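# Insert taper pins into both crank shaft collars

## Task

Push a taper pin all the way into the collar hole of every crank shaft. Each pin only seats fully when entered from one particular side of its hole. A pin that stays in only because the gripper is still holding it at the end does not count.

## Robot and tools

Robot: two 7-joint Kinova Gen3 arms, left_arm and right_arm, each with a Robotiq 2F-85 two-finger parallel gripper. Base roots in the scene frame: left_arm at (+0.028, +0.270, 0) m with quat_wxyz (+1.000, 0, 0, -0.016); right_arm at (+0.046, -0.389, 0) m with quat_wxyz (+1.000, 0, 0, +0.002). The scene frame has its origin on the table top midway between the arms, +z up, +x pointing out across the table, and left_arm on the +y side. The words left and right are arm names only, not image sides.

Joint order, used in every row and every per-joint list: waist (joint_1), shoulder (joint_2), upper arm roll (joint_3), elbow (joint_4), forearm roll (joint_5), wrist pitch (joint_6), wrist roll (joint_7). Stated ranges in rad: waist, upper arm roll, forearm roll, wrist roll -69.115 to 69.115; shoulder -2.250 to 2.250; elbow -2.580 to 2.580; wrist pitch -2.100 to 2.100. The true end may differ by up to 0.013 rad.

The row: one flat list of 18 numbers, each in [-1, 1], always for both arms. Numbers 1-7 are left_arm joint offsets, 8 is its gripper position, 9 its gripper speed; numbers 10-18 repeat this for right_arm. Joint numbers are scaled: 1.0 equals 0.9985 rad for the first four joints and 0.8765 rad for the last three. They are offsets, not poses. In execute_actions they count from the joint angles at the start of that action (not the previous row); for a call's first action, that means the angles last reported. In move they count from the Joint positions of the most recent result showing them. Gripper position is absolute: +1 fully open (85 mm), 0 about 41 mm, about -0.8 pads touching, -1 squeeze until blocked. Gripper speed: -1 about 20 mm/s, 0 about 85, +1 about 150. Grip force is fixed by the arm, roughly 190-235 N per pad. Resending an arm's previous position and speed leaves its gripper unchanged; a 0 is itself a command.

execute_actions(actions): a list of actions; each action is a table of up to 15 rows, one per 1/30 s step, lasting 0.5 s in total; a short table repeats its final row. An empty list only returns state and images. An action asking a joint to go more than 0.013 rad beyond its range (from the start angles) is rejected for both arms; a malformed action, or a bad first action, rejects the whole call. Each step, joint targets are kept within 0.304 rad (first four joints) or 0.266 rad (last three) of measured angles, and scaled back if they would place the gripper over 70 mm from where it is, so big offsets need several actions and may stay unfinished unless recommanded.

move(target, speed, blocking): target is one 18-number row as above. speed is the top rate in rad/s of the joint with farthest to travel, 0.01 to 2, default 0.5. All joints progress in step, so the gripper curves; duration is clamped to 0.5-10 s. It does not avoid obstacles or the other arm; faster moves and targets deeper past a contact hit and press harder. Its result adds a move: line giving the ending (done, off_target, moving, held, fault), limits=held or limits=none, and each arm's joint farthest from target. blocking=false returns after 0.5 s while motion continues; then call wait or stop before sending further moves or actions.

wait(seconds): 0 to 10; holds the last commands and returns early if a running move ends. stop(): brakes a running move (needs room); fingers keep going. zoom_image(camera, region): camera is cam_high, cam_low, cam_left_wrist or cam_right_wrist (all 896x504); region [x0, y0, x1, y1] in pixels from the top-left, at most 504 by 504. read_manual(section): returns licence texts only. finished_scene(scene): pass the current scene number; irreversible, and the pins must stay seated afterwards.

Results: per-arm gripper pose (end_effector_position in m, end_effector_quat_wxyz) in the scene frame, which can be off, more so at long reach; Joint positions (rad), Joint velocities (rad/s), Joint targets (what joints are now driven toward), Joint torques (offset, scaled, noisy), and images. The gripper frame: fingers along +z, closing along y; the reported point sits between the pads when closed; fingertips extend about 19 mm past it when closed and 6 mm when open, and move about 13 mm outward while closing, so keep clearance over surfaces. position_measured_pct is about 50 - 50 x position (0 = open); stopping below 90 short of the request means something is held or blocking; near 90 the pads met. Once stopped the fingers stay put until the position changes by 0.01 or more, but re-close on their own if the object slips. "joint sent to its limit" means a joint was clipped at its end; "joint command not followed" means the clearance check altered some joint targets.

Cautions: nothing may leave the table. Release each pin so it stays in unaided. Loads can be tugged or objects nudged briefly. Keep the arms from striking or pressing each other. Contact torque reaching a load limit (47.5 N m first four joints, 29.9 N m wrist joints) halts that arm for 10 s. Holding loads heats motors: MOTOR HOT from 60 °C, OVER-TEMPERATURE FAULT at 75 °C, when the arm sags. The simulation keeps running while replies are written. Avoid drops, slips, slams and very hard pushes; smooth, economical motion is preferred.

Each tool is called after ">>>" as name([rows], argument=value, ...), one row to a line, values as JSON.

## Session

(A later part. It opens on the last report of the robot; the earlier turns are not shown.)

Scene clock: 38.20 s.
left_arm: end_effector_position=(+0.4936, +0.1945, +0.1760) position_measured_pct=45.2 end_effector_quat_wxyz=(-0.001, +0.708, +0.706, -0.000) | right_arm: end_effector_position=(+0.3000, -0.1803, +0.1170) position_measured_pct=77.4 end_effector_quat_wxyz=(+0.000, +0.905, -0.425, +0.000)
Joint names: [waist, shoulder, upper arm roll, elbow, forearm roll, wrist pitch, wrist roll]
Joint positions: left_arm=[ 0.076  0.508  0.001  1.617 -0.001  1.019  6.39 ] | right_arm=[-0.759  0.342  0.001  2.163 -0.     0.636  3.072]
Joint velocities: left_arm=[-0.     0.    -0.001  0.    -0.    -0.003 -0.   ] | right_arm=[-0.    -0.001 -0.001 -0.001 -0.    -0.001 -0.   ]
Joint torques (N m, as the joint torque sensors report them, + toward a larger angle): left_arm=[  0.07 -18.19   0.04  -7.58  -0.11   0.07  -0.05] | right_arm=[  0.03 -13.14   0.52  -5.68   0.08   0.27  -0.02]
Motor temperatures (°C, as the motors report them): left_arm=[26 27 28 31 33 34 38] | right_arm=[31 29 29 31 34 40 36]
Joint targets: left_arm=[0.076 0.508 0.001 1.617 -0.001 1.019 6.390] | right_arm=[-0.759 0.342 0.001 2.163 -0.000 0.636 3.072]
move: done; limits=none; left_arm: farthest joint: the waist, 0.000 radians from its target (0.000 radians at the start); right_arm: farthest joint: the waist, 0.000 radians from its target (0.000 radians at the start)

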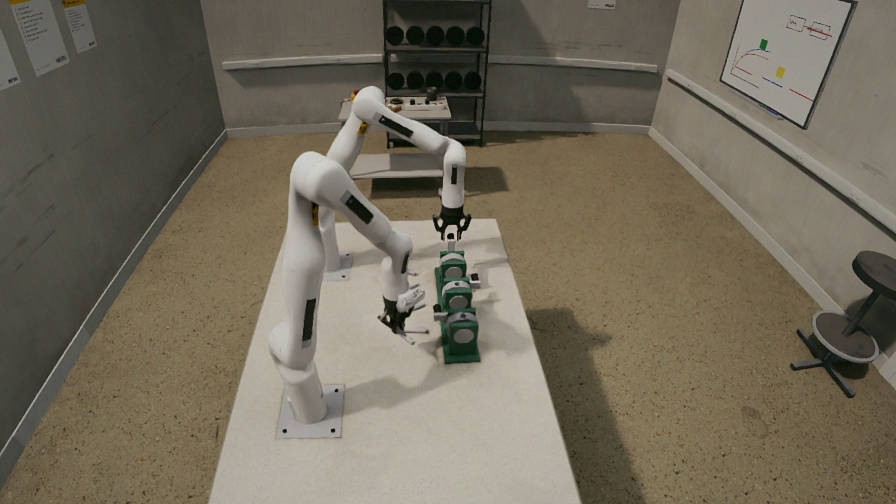

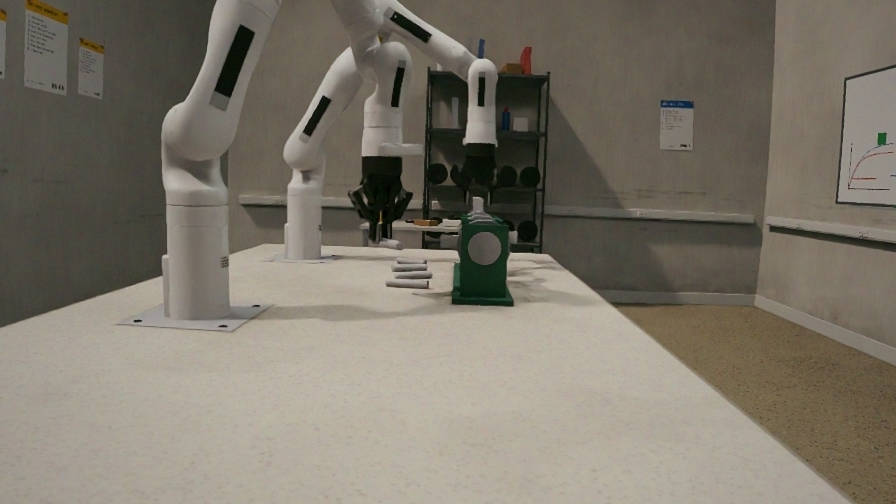

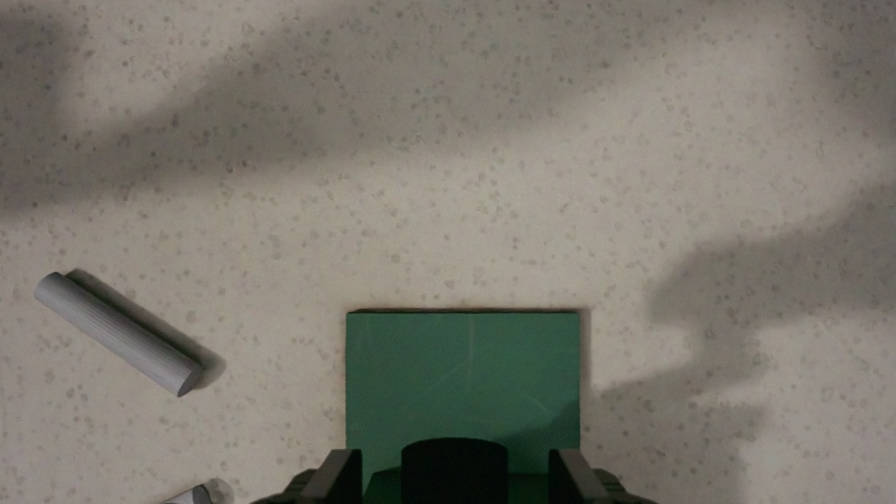

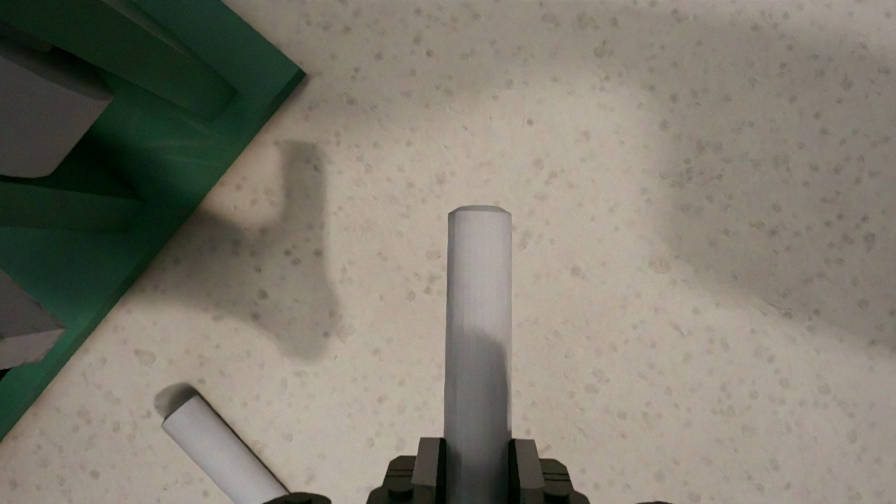

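>>> move(target=[0,-0.079,0,-0.131,0,0.2365,0,0.1,1,-0.1,0.07,0,-0.13,0,0.07,0.35,-1,1], speed=0.8)

>>> move(target=[0.245,0.269,0,-0.467,0,0.2258,0.2804,0.1,1,-0.1498,0.1217,0,-0.2262,0,0.118,0.3665,-1,1], speed=0.8)

>>> move(target=[0,0.075,0,0.149,0,-0.255,0,0.1,1,0,0,0,0,0,0,0,-1,1], speed=0.6)

Scene clock: 40.20 s.
left_arm: end_effector_position=(+0.4933, +0.1945, +0.2503) position_measured_pct=45.2 end_effector_quat_wxyz=(-0.000, +0.708, +0.706, +0.000) | right_arm: end_effector_position=(+0.3051, -0.1243, +0.1177) position_measured_pct=77.4 end_effector_quat_wxyz=(+0.001, +0.972, -0.234, -0.000)
Joint names: [waist, shoulder, upper arm roll, elbow, forearm roll, wrist pitch, wrist roll]
Joint positions: left_arm=[ 0.076  0.429  0.001  1.486 -0.001  1.227  6.39 ] | right_arm=[-0.859  0.412  0.001  2.033 -0.     0.698  3.379]
Joint velocities: left_arm=[-0.  0.  0.  0. -0. -0. -0.] | right_arm=[-0.001 -0.001  0.001  0.001 -0.    -0.    -0.   ]
Joint torques (N m, as the joint torque sensors report them, + toward a larger angle): left_arm=[ -0.54 -17.86  -0.4   -9.12  -0.21   0.03  -0.03] | right_arm=[ -0.47 -14.77   0.61  -5.76   0.36   0.02   0.28]
Motor temperatures (°C, as the motors report them): left_arm=[26 27 28 31 33 34 38] | right_arm=[31 29 29 31 34 40 36]
Joint targets: left_arm=[0.076 0.429 0.001 1.486 -0.001 1.227 6.390] | right_arm=[-0.859 0.412 0.001 2.033 -0.000 0.698 3.379]
move: done; limits=none; left_arm: farthest joint: the waist, 0.000 radians from its target (0.000 radians at the start); right_arm: farthest joint: the shoulder, 0.001 radians from its target (0.070 radians at the start)

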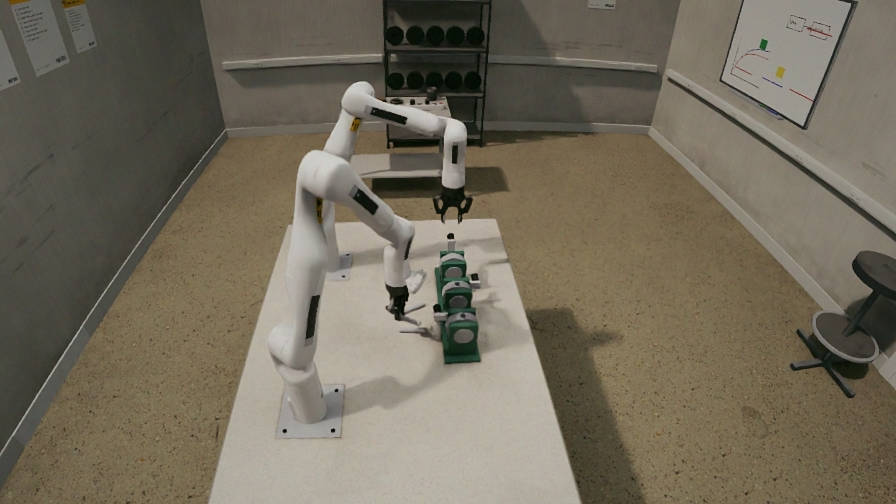

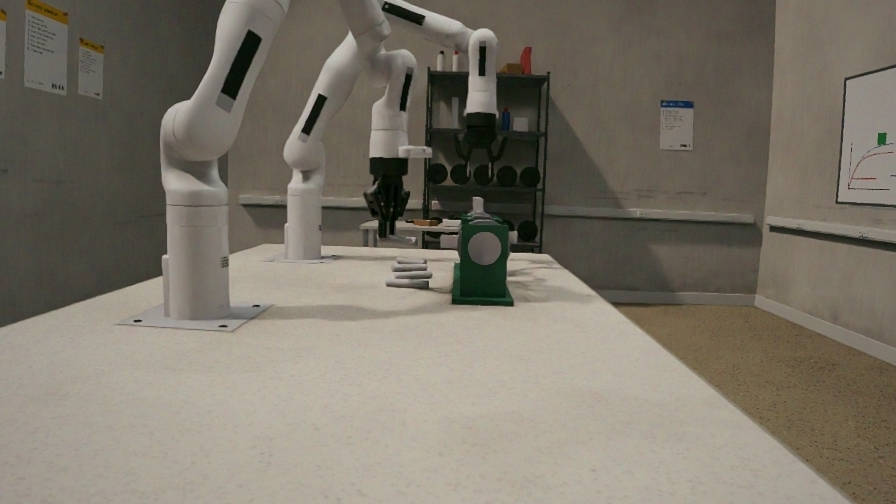

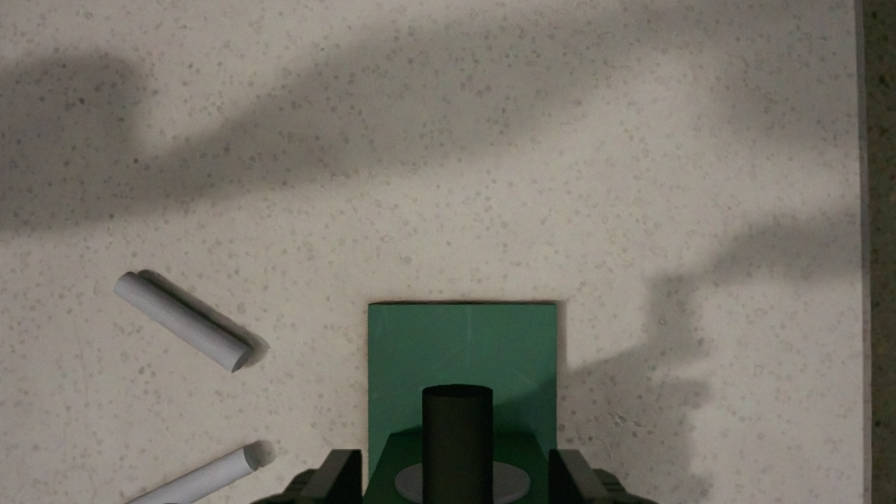

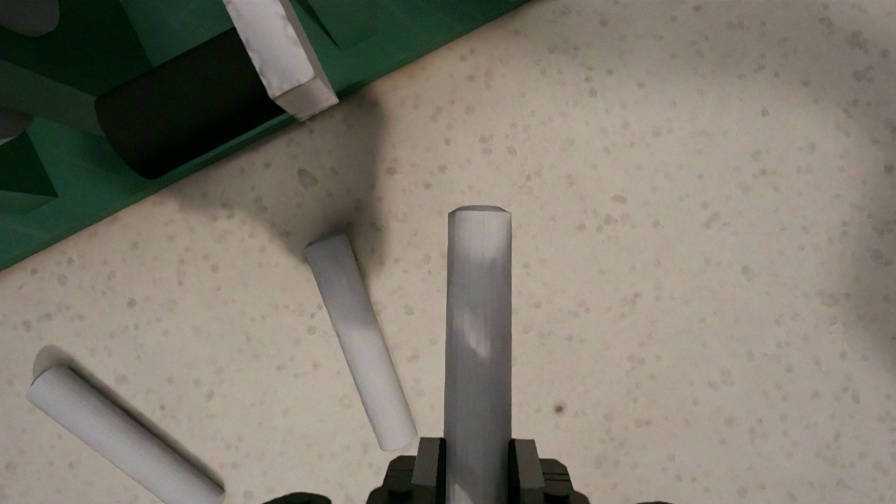

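Scene clock: 41.43 s.
left_arm: end_effector_position=(+0.5646, +0.0460, +0.2505) position_measured_pct=45.2 end_effector_quat_wxyz=(+0.000, +0.707, +0.707, +0.000) | right_arm: end_effector_position=(+0.3000, -0.0295, +0.1168) position_measured_pct=77.4 end_effector_quat_wxyz=(+0.000, +1.000, -0.001, -0.000)
Joint names: [waist, shoulder, upper arm roll, elbow, forearm roll, wrist pitch, wrist roll]
Joint positions: left_arm=[ 0.32   0.697  0.001  1.019 -0.001  1.425  6.636] | right_arm=[-1.008  0.534  0.001  1.807 -0.     0.801  3.7  ]
Joint velocities: left_arm=[ 0.001  0.002 -0.002  0.    -0.     0.    -0.   ] | right_arm=[-0.001  0.001  0.002 -0.002  0.    -0.     0.   ]
Joint torques (N m, as the joint torque sensors report them, + toward a larger angle): left_arm=[  0.06 -22.92  -0.08  -9.5    0.06  -0.24  -0.21] | right_arm=[ -0.19 -18.18   0.65  -6.58   0.18   0.19  -0.12]
Motor temperatures (°C, as the motors report them): left_arm=[26 27 28 31 33 34 38] | right_arm=[31 29 29 31 34 40 36]
Joint targets: left_arm=[0.320 0.697 0.001 1.019 -0.001 1.425 6.636] | right_arm=[-1.008 0.534 0.001 1.807 -0.000 0.801 3.700]
move: done; limits=none; left_arm: farthest joint: the waist, 0.001 radians from its target (0.245 radians at the start); right_arm: farthest joint: the waist, 0.000 radians from its target (0.150 radians at the start)

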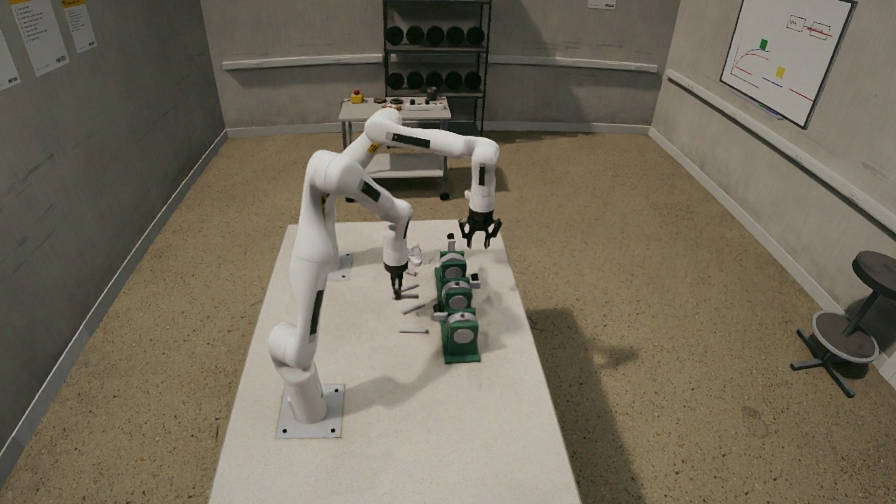

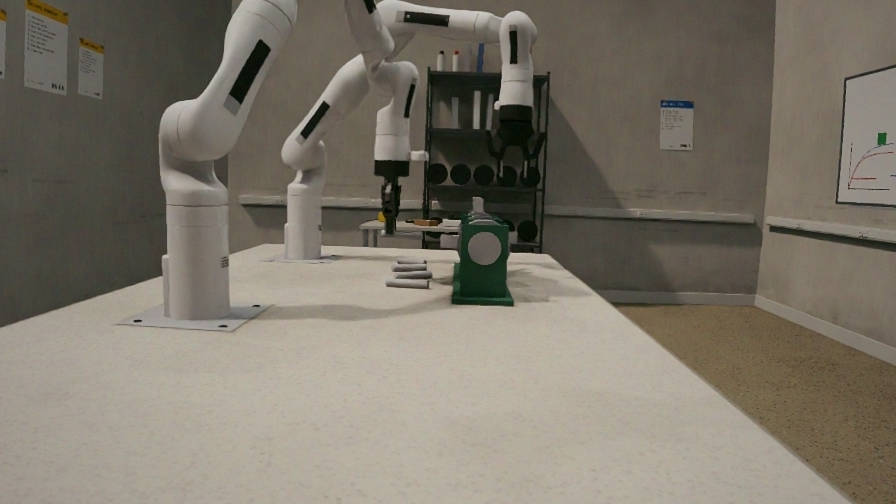

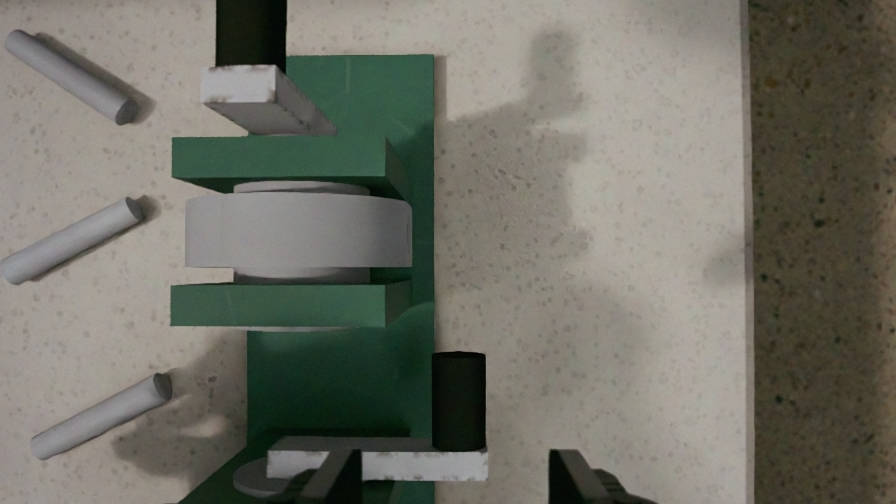

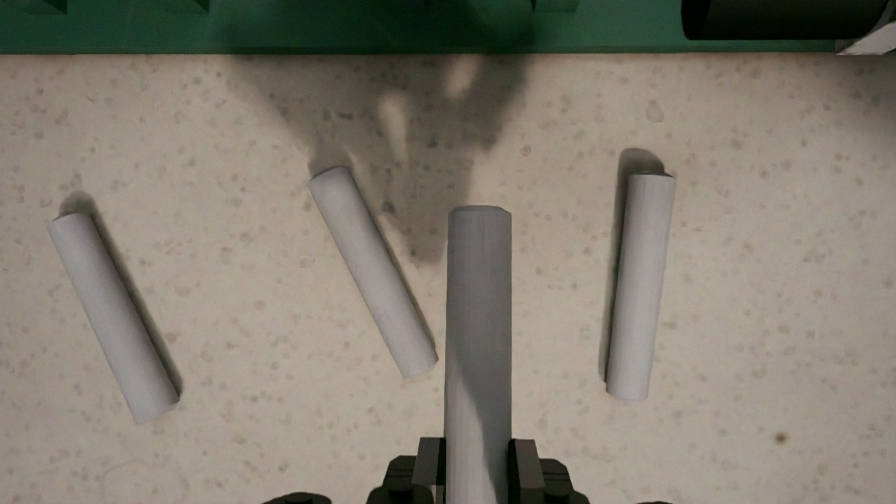

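Scene clock: 42.20 s.
left_arm: end_effector_position=(+0.5698, +0.0441, +0.1616) position_measured_pct=45.2 end_effector_quat_wxyz=(+0.000, +0.707, +0.707, +0.000) | right_arm: end_effector_position=(+0.3000, -0.0295, +0.1168) position_measured_pct=77.4 end_effector_quat_wxyz=(+0.000, +1.000, -0.001, -0.000)
Joint names: [waist, shoulder, upper arm roll, elbow, forearm roll, wrist pitch, wrist roll]
Joint positions: left_arm=[ 0.32   0.772  0.001  1.168 -0.001  1.201  6.636] | right_arm=[-1.008  0.534  0.001  1.807 -0.     0.801  3.7  ]
Joint velocities: left_arm=[ 0.001  0.001  0.001  0.001 -0.    -0.     0.   ] | right_arm=[ 0.    -0.    -0.    -0.001  0.    -0.001 -0.   ]
Joint torques (N m, as the joint torque sensors report them, + toward a larger angle): left_arm=[ -0.22 -23.31   0.59  -8.7    0.09  -0.16   0.04] | right_arm=[ -0.14 -18.06   0.52  -6.43   0.08  -0.1    0.11]
Motor temperatures (°C, as the motors report them): left_arm=[26 27 28 31 33 34 38] | right_arm=[31 29 29 31 34 40 36]
Joint targets: left_arm=[0.320 0.772 0.001 1.168 -0.001 1.201 6.636] | right_arm=[-1.008 0.534 0.001 1.807 -0.000 0.801 3.700]
move: done; limits=none; left_arm: farthest joint: the waist, 0.000 radians from its target (0.000 radians at the start); right_arm: farthest joint: the waist, 0.000 radians from its target (0.000 radians at the start)

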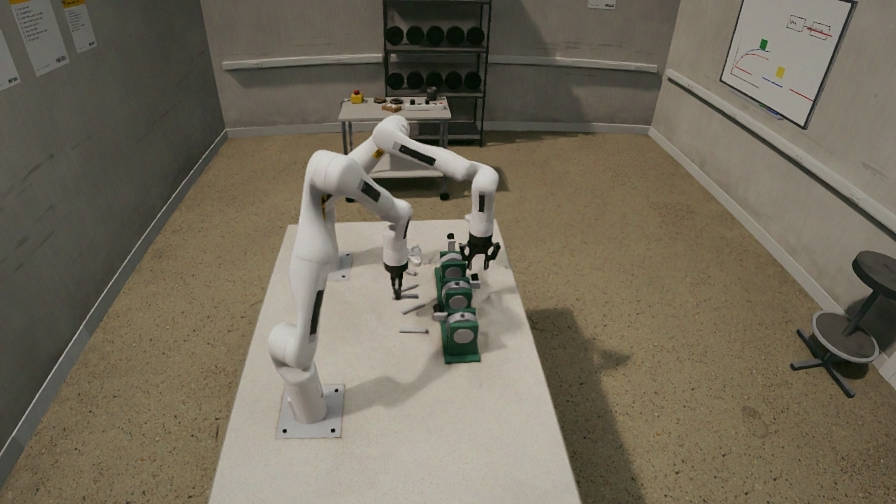

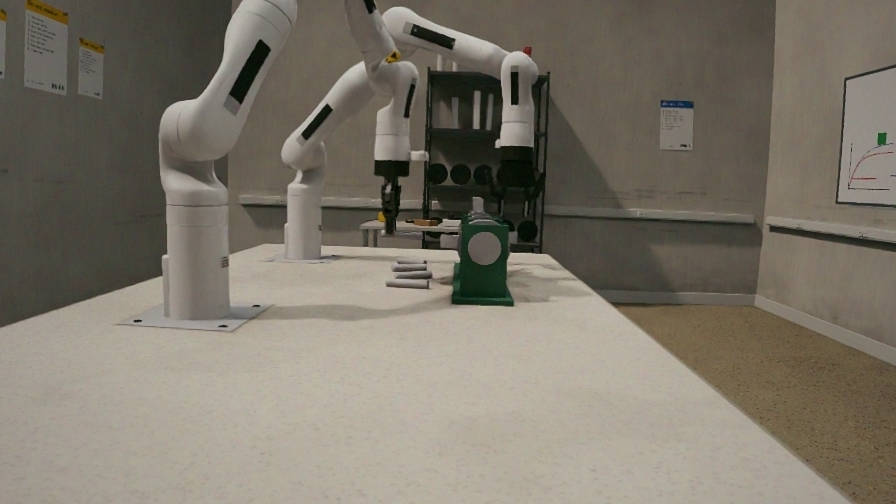

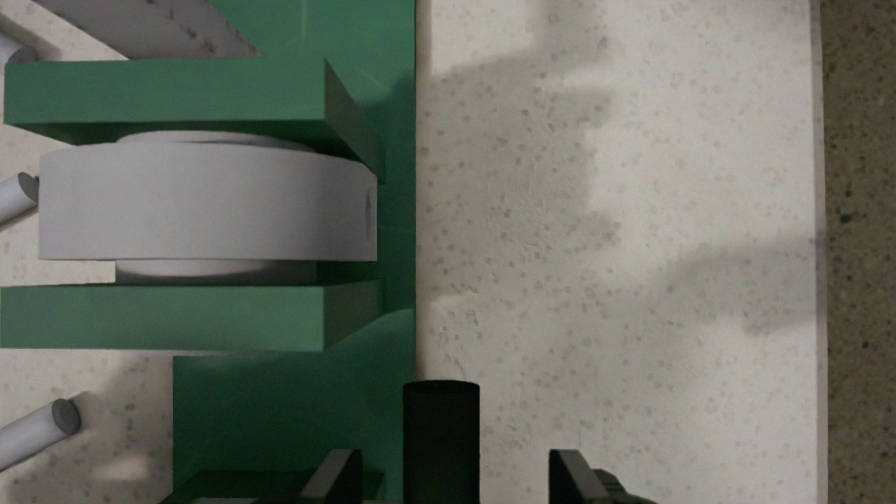

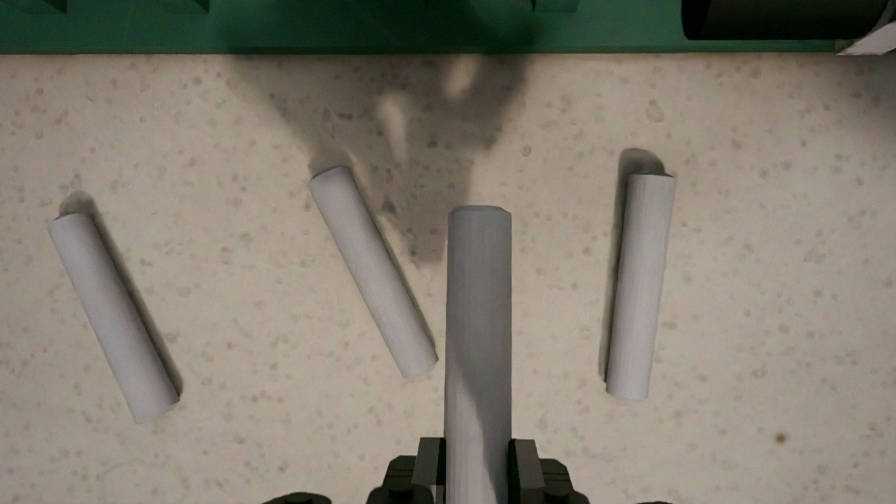

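>>> move(target=[0,0.0504,0,0.0992,0,-0.170,0,0.1,1,0,0,0,0,0,0,0,-1,1], speed=0.3)

>>> execute_actions([
  [[0,0,0,0,0,0,0,-0.42,0.5,0,0,0,0,0,0,0,-1,1]],
])

>>> move(target=[0.006,-0.061,0,-0.003,0,0.073,0.006,-0.42,0.5,0,0,0,0,0,0,0,-1,1], speed=0.15)

Scene clock: 45.40 s.
left_arm: end_effector_position=(+0.5646, +0.0459, +0.1041) position_measured_pct=45.2 end_effector_quat_wxyz=(-0.000, +0.707, +0.707, +0.000) | right_arm: end_effector_position=(+0.3000, -0.0295, +0.1168) position_measured_pct=77.4 end_effector_quat_wxyz=(+0.000, +1.000, -0.001, -0.000)
Joint names: [waist, shoulder, upper arm roll, elbow, forearm roll, wrist pitch, wrist roll]
Joint positions: left_arm=[ 0.32   0.822  0.001  1.267 -0.001  1.052  6.636] | right_arm=[-1.008  0.534  0.001  1.807 -0.     0.801  3.7  ]
Joint velocities: left_arm=[ 0.     0.001  0.     0.001 -0.    -0.002  0.   ] | right_arm=[ 0.    -0.001 -0.    -0.     0.    -0.001 -0.   ]
Joint torques (N m, as the joint torque sensors report them, + toward a larger angle): left_arm=[ -0.35 -23.28   0.11  -8.13   0.09  -0.18  -0.2 ] | right_arm=[ -0.48 -17.96   0.65  -6.64   0.29   0.02   0.25]
Motor temperatures (°C, as the motors report them): left_arm=[26 27 28 31 33 34 38] | right_arm=[31 29 29 31 34 40 36]
Joint targets: left_arm=[0.320 0.822 0.001 1.267 -0.001 1.052 6.636] | right_arm=[-1.008 0.534 0.001 1.807 -0.000 0.801 3.700]
move: done; limits=none; left_arm: farthest joint: the waist, 0.000 radians from its target (0.000 radians at the start); right_arm: farthest joint: the waist, 0.000 radians from its target (0.000 radians at the start)

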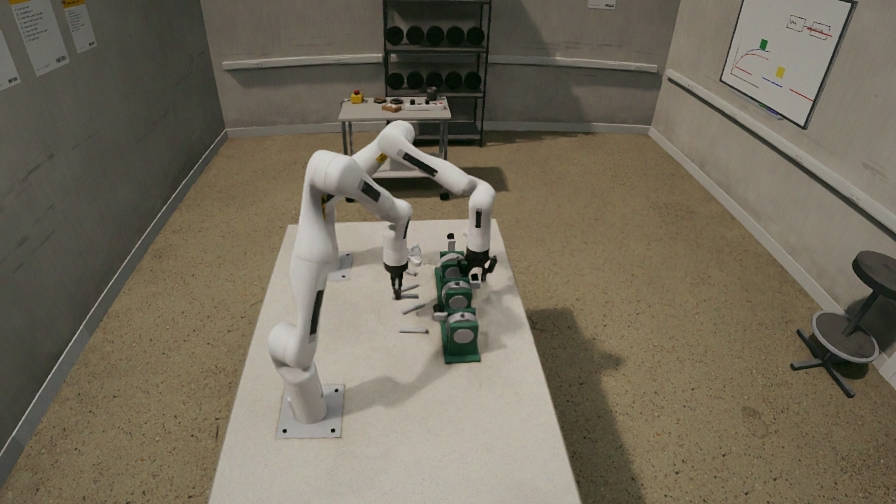

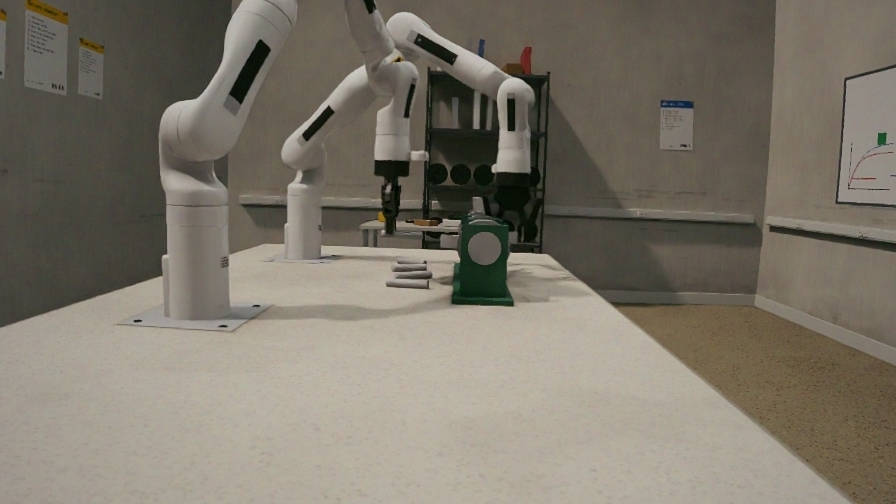

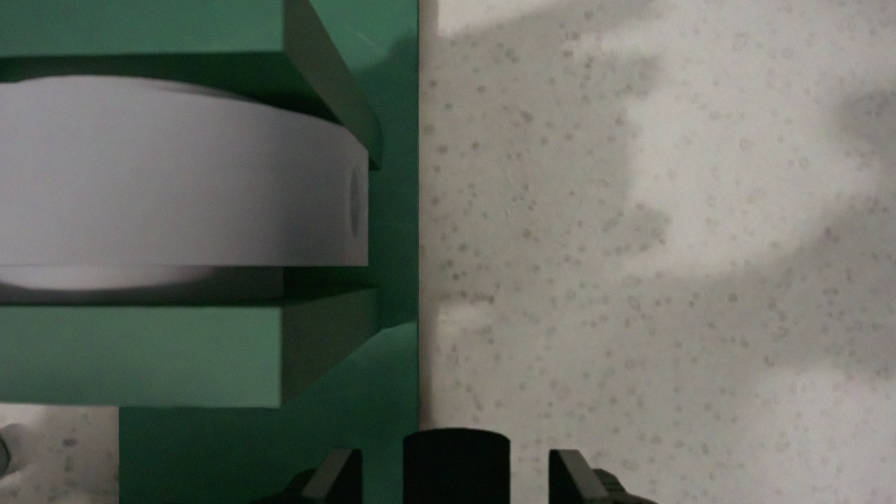

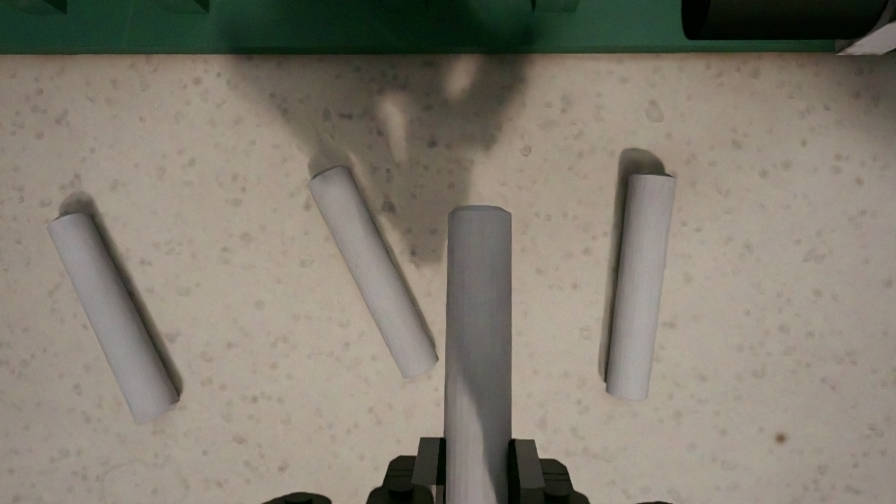

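Scene clock: 45.90 s.
left_arm: end_effector_position=(+0.5650, +0.0459, +0.1043) position_measured_pct=67.9 end_effector_quat_wxyz=(+0.000, +0.707, +0.707, +0.000) | right_arm: end_effector_position=(+0.3000, -0.0295, +0.1168) position_measured_pct=77.4 end_effector_quat_wxyz=(+0.000, +1.000, -0.001, -0.000)
Joint names: [waist, shoulder, upper arm roll, elbow, forearm roll, wrist pitch, wrist roll]
Joint positions: left_arm=[ 0.32   0.822  0.001  1.267 -0.001  1.052  6.636] | right_arm=[-1.008  0.534  0.001  1.807 -0.     0.801  3.7  ]
Joint velocities: left_arm=[ 0.001 -0.001 -0.001  0.    -0.    -0.    -0.   ] | right_arm=[ 0.     0.001  0.001 -0.001 -0.    -0.     0.   ]
Joint torques (N m, as the joint torque sensors report them, + toward a larger angle): left_arm=[  0.02 -23.42   0.21  -7.55  -0.15   0.04  -0.32] | right_arm=[ -0.29 -18.11   0.67  -6.37  -0.06   0.34  -0.16]
Motor temperatures (°C, as the motors report them): left_arm=[26 27 28 31 33 34 38] | right_arm=[31 29 29 31 34 40 36]
Joint targets: left_arm=[0.320 0.822 0.001 1.267 -0.001 1.052 6.636] | right_arm=[-1.008 0.534 0.001 1.807 -0.000 0.801 3.700]

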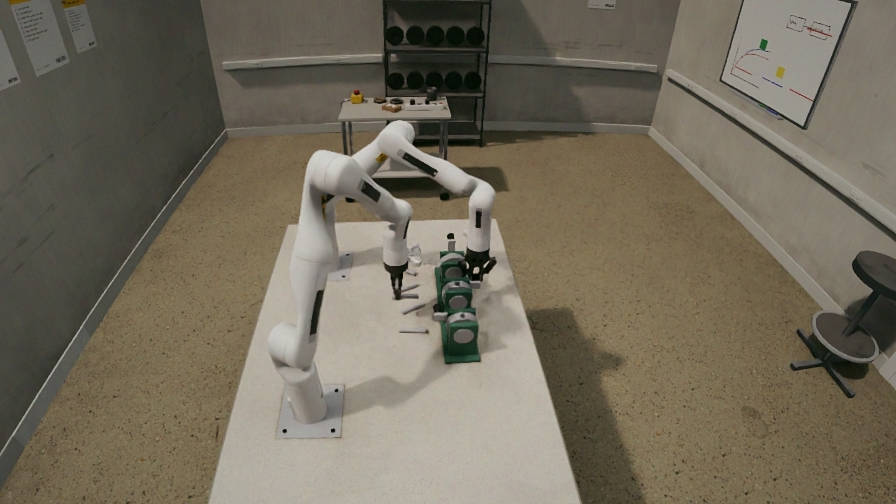

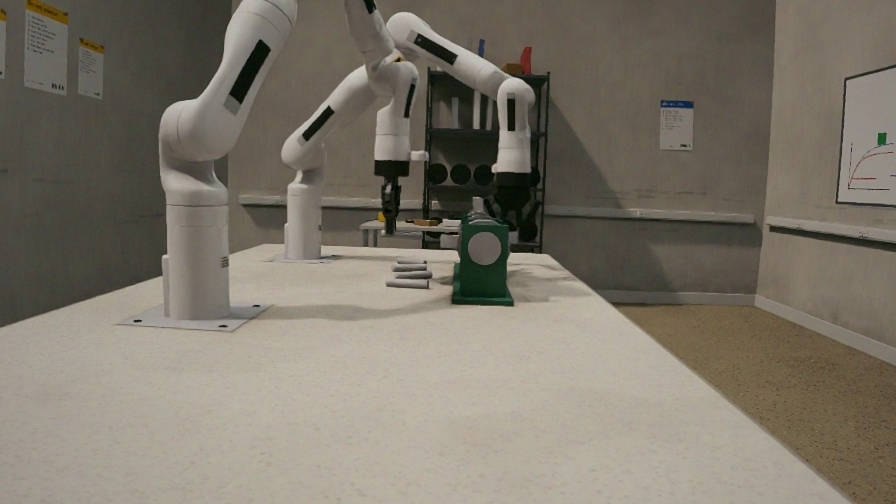

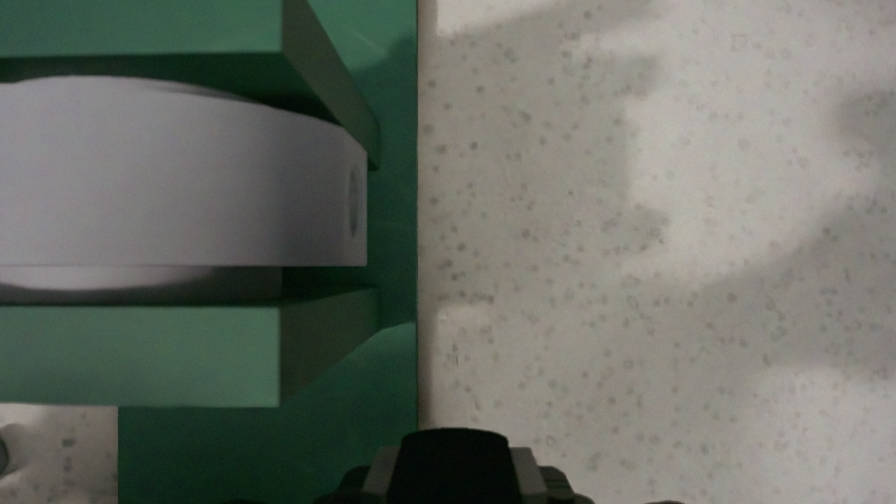

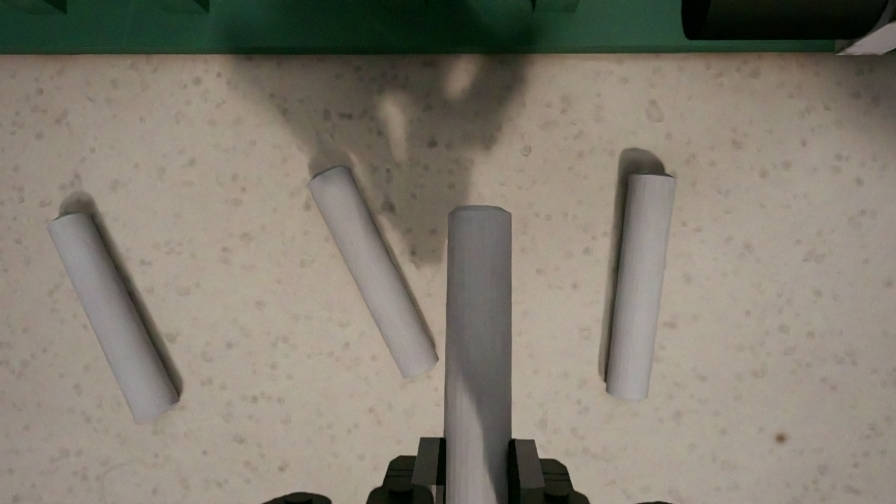

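Scene clock: 46.63 s.
left_arm: end_effector_position=(+0.5556, +0.0459, +0.1390) position_measured_pct=68.3 end_effector_quat_wxyz=(-0.000, +0.707, +0.707, +0.000) | right_arm: end_effector_position=(+0.3000, -0.0295, +0.1168) position_measured_pct=77.4 end_effector_quat_wxyz=(+0.000, +1.000, -0.001, -0.000)
Joint names: [waist, shoulder, upper arm roll, elbow, forearm roll, wrist pitch, wrist roll]
Joint positions: left_arm=[ 0.326  0.763  0.     1.264 -0.001  1.115  6.641] | right_arm=[-1.008  0.534  0.001  1.807 -0.     0.801  3.7  ]
Joint velocities: left_arm=[ 0.002 -0.002 -0.001  0.002 -0.     0.001  0.   ] | right_arm=[-0.     0.001 -0.    -0.002 -0.    -0.001  0.   ]
Joint torques (N m, as the joint torque sensors report them, + toward a larger angle): left_arm=[ -0.21 -25.13   0.14  -8.62   0.02   0.32  -0.34] | right_arm=[  0.04 -18.24   0.63  -6.57   0.28   0.15   0.  ]
Motor temperatures (°C, as the motors report them): left_arm=[26 27 28 31 33 34 38] | right_arm=[31 29 29 31 34 40 36]
Joint targets: left_arm=[0.326 0.761 0.001 1.264 -0.001 1.116 6.641] | right_arm=[-1.008 0.534 0.001 1.807 -0.000 0.801 3.700]
move: done; limits=none; left_arm: farthest joint: the shoulder, 0.002 radians from its target (0.061 radians at the start); right_arm: farthest joint: the waist, 0.000 radians from its target (0.000 radians at the start)

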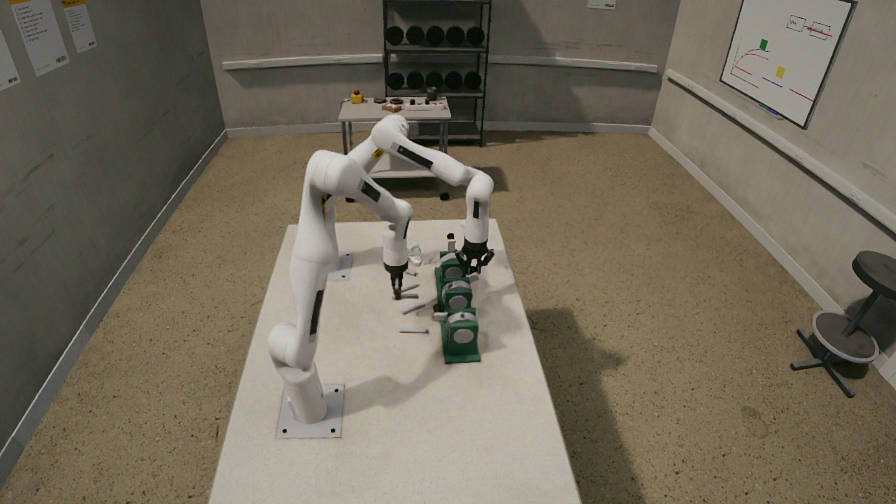

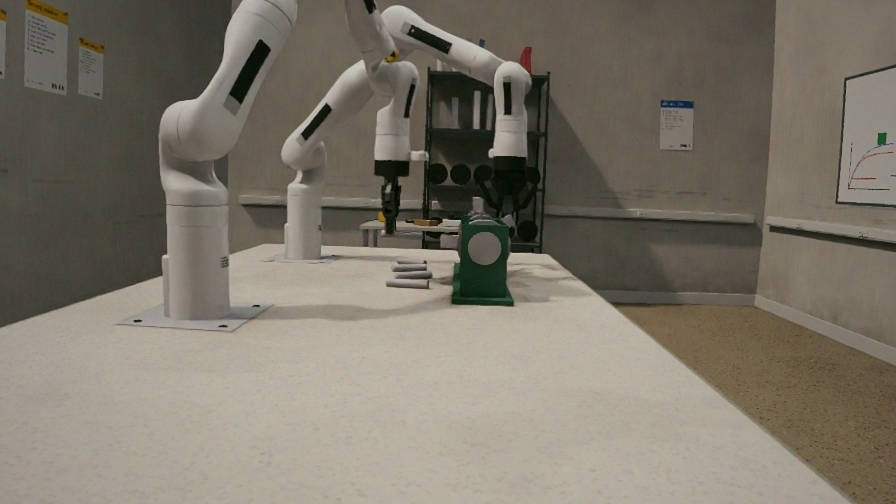

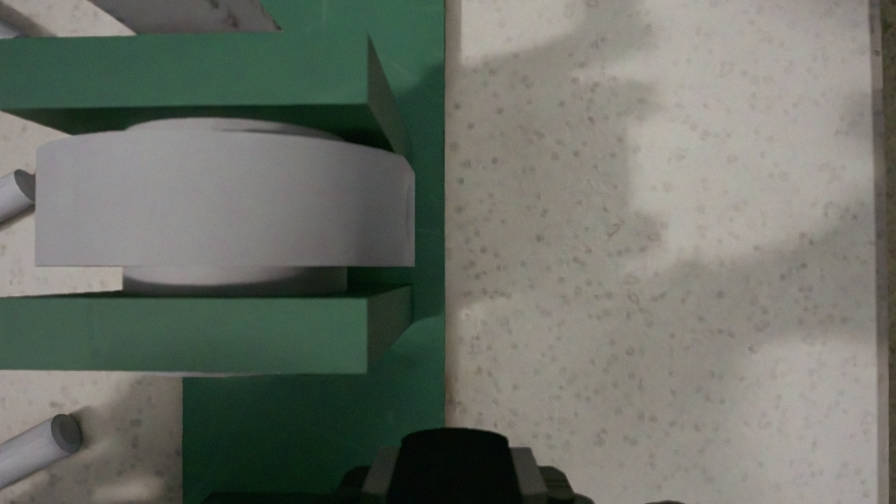

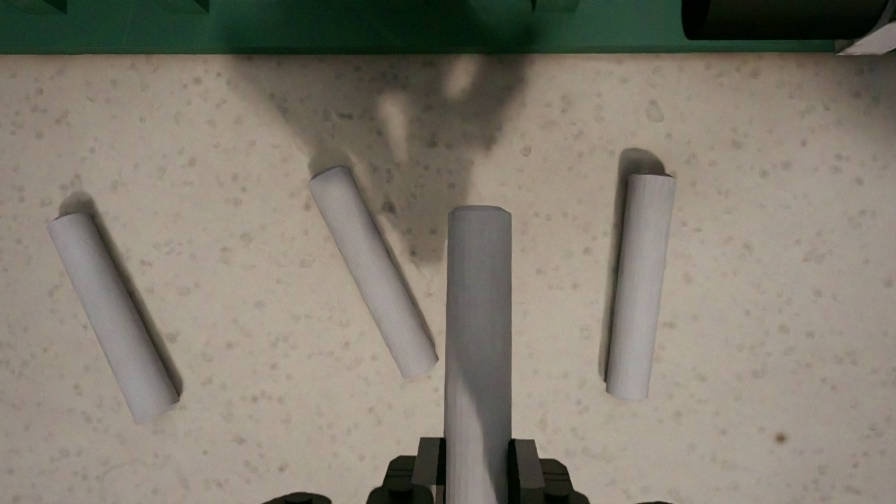

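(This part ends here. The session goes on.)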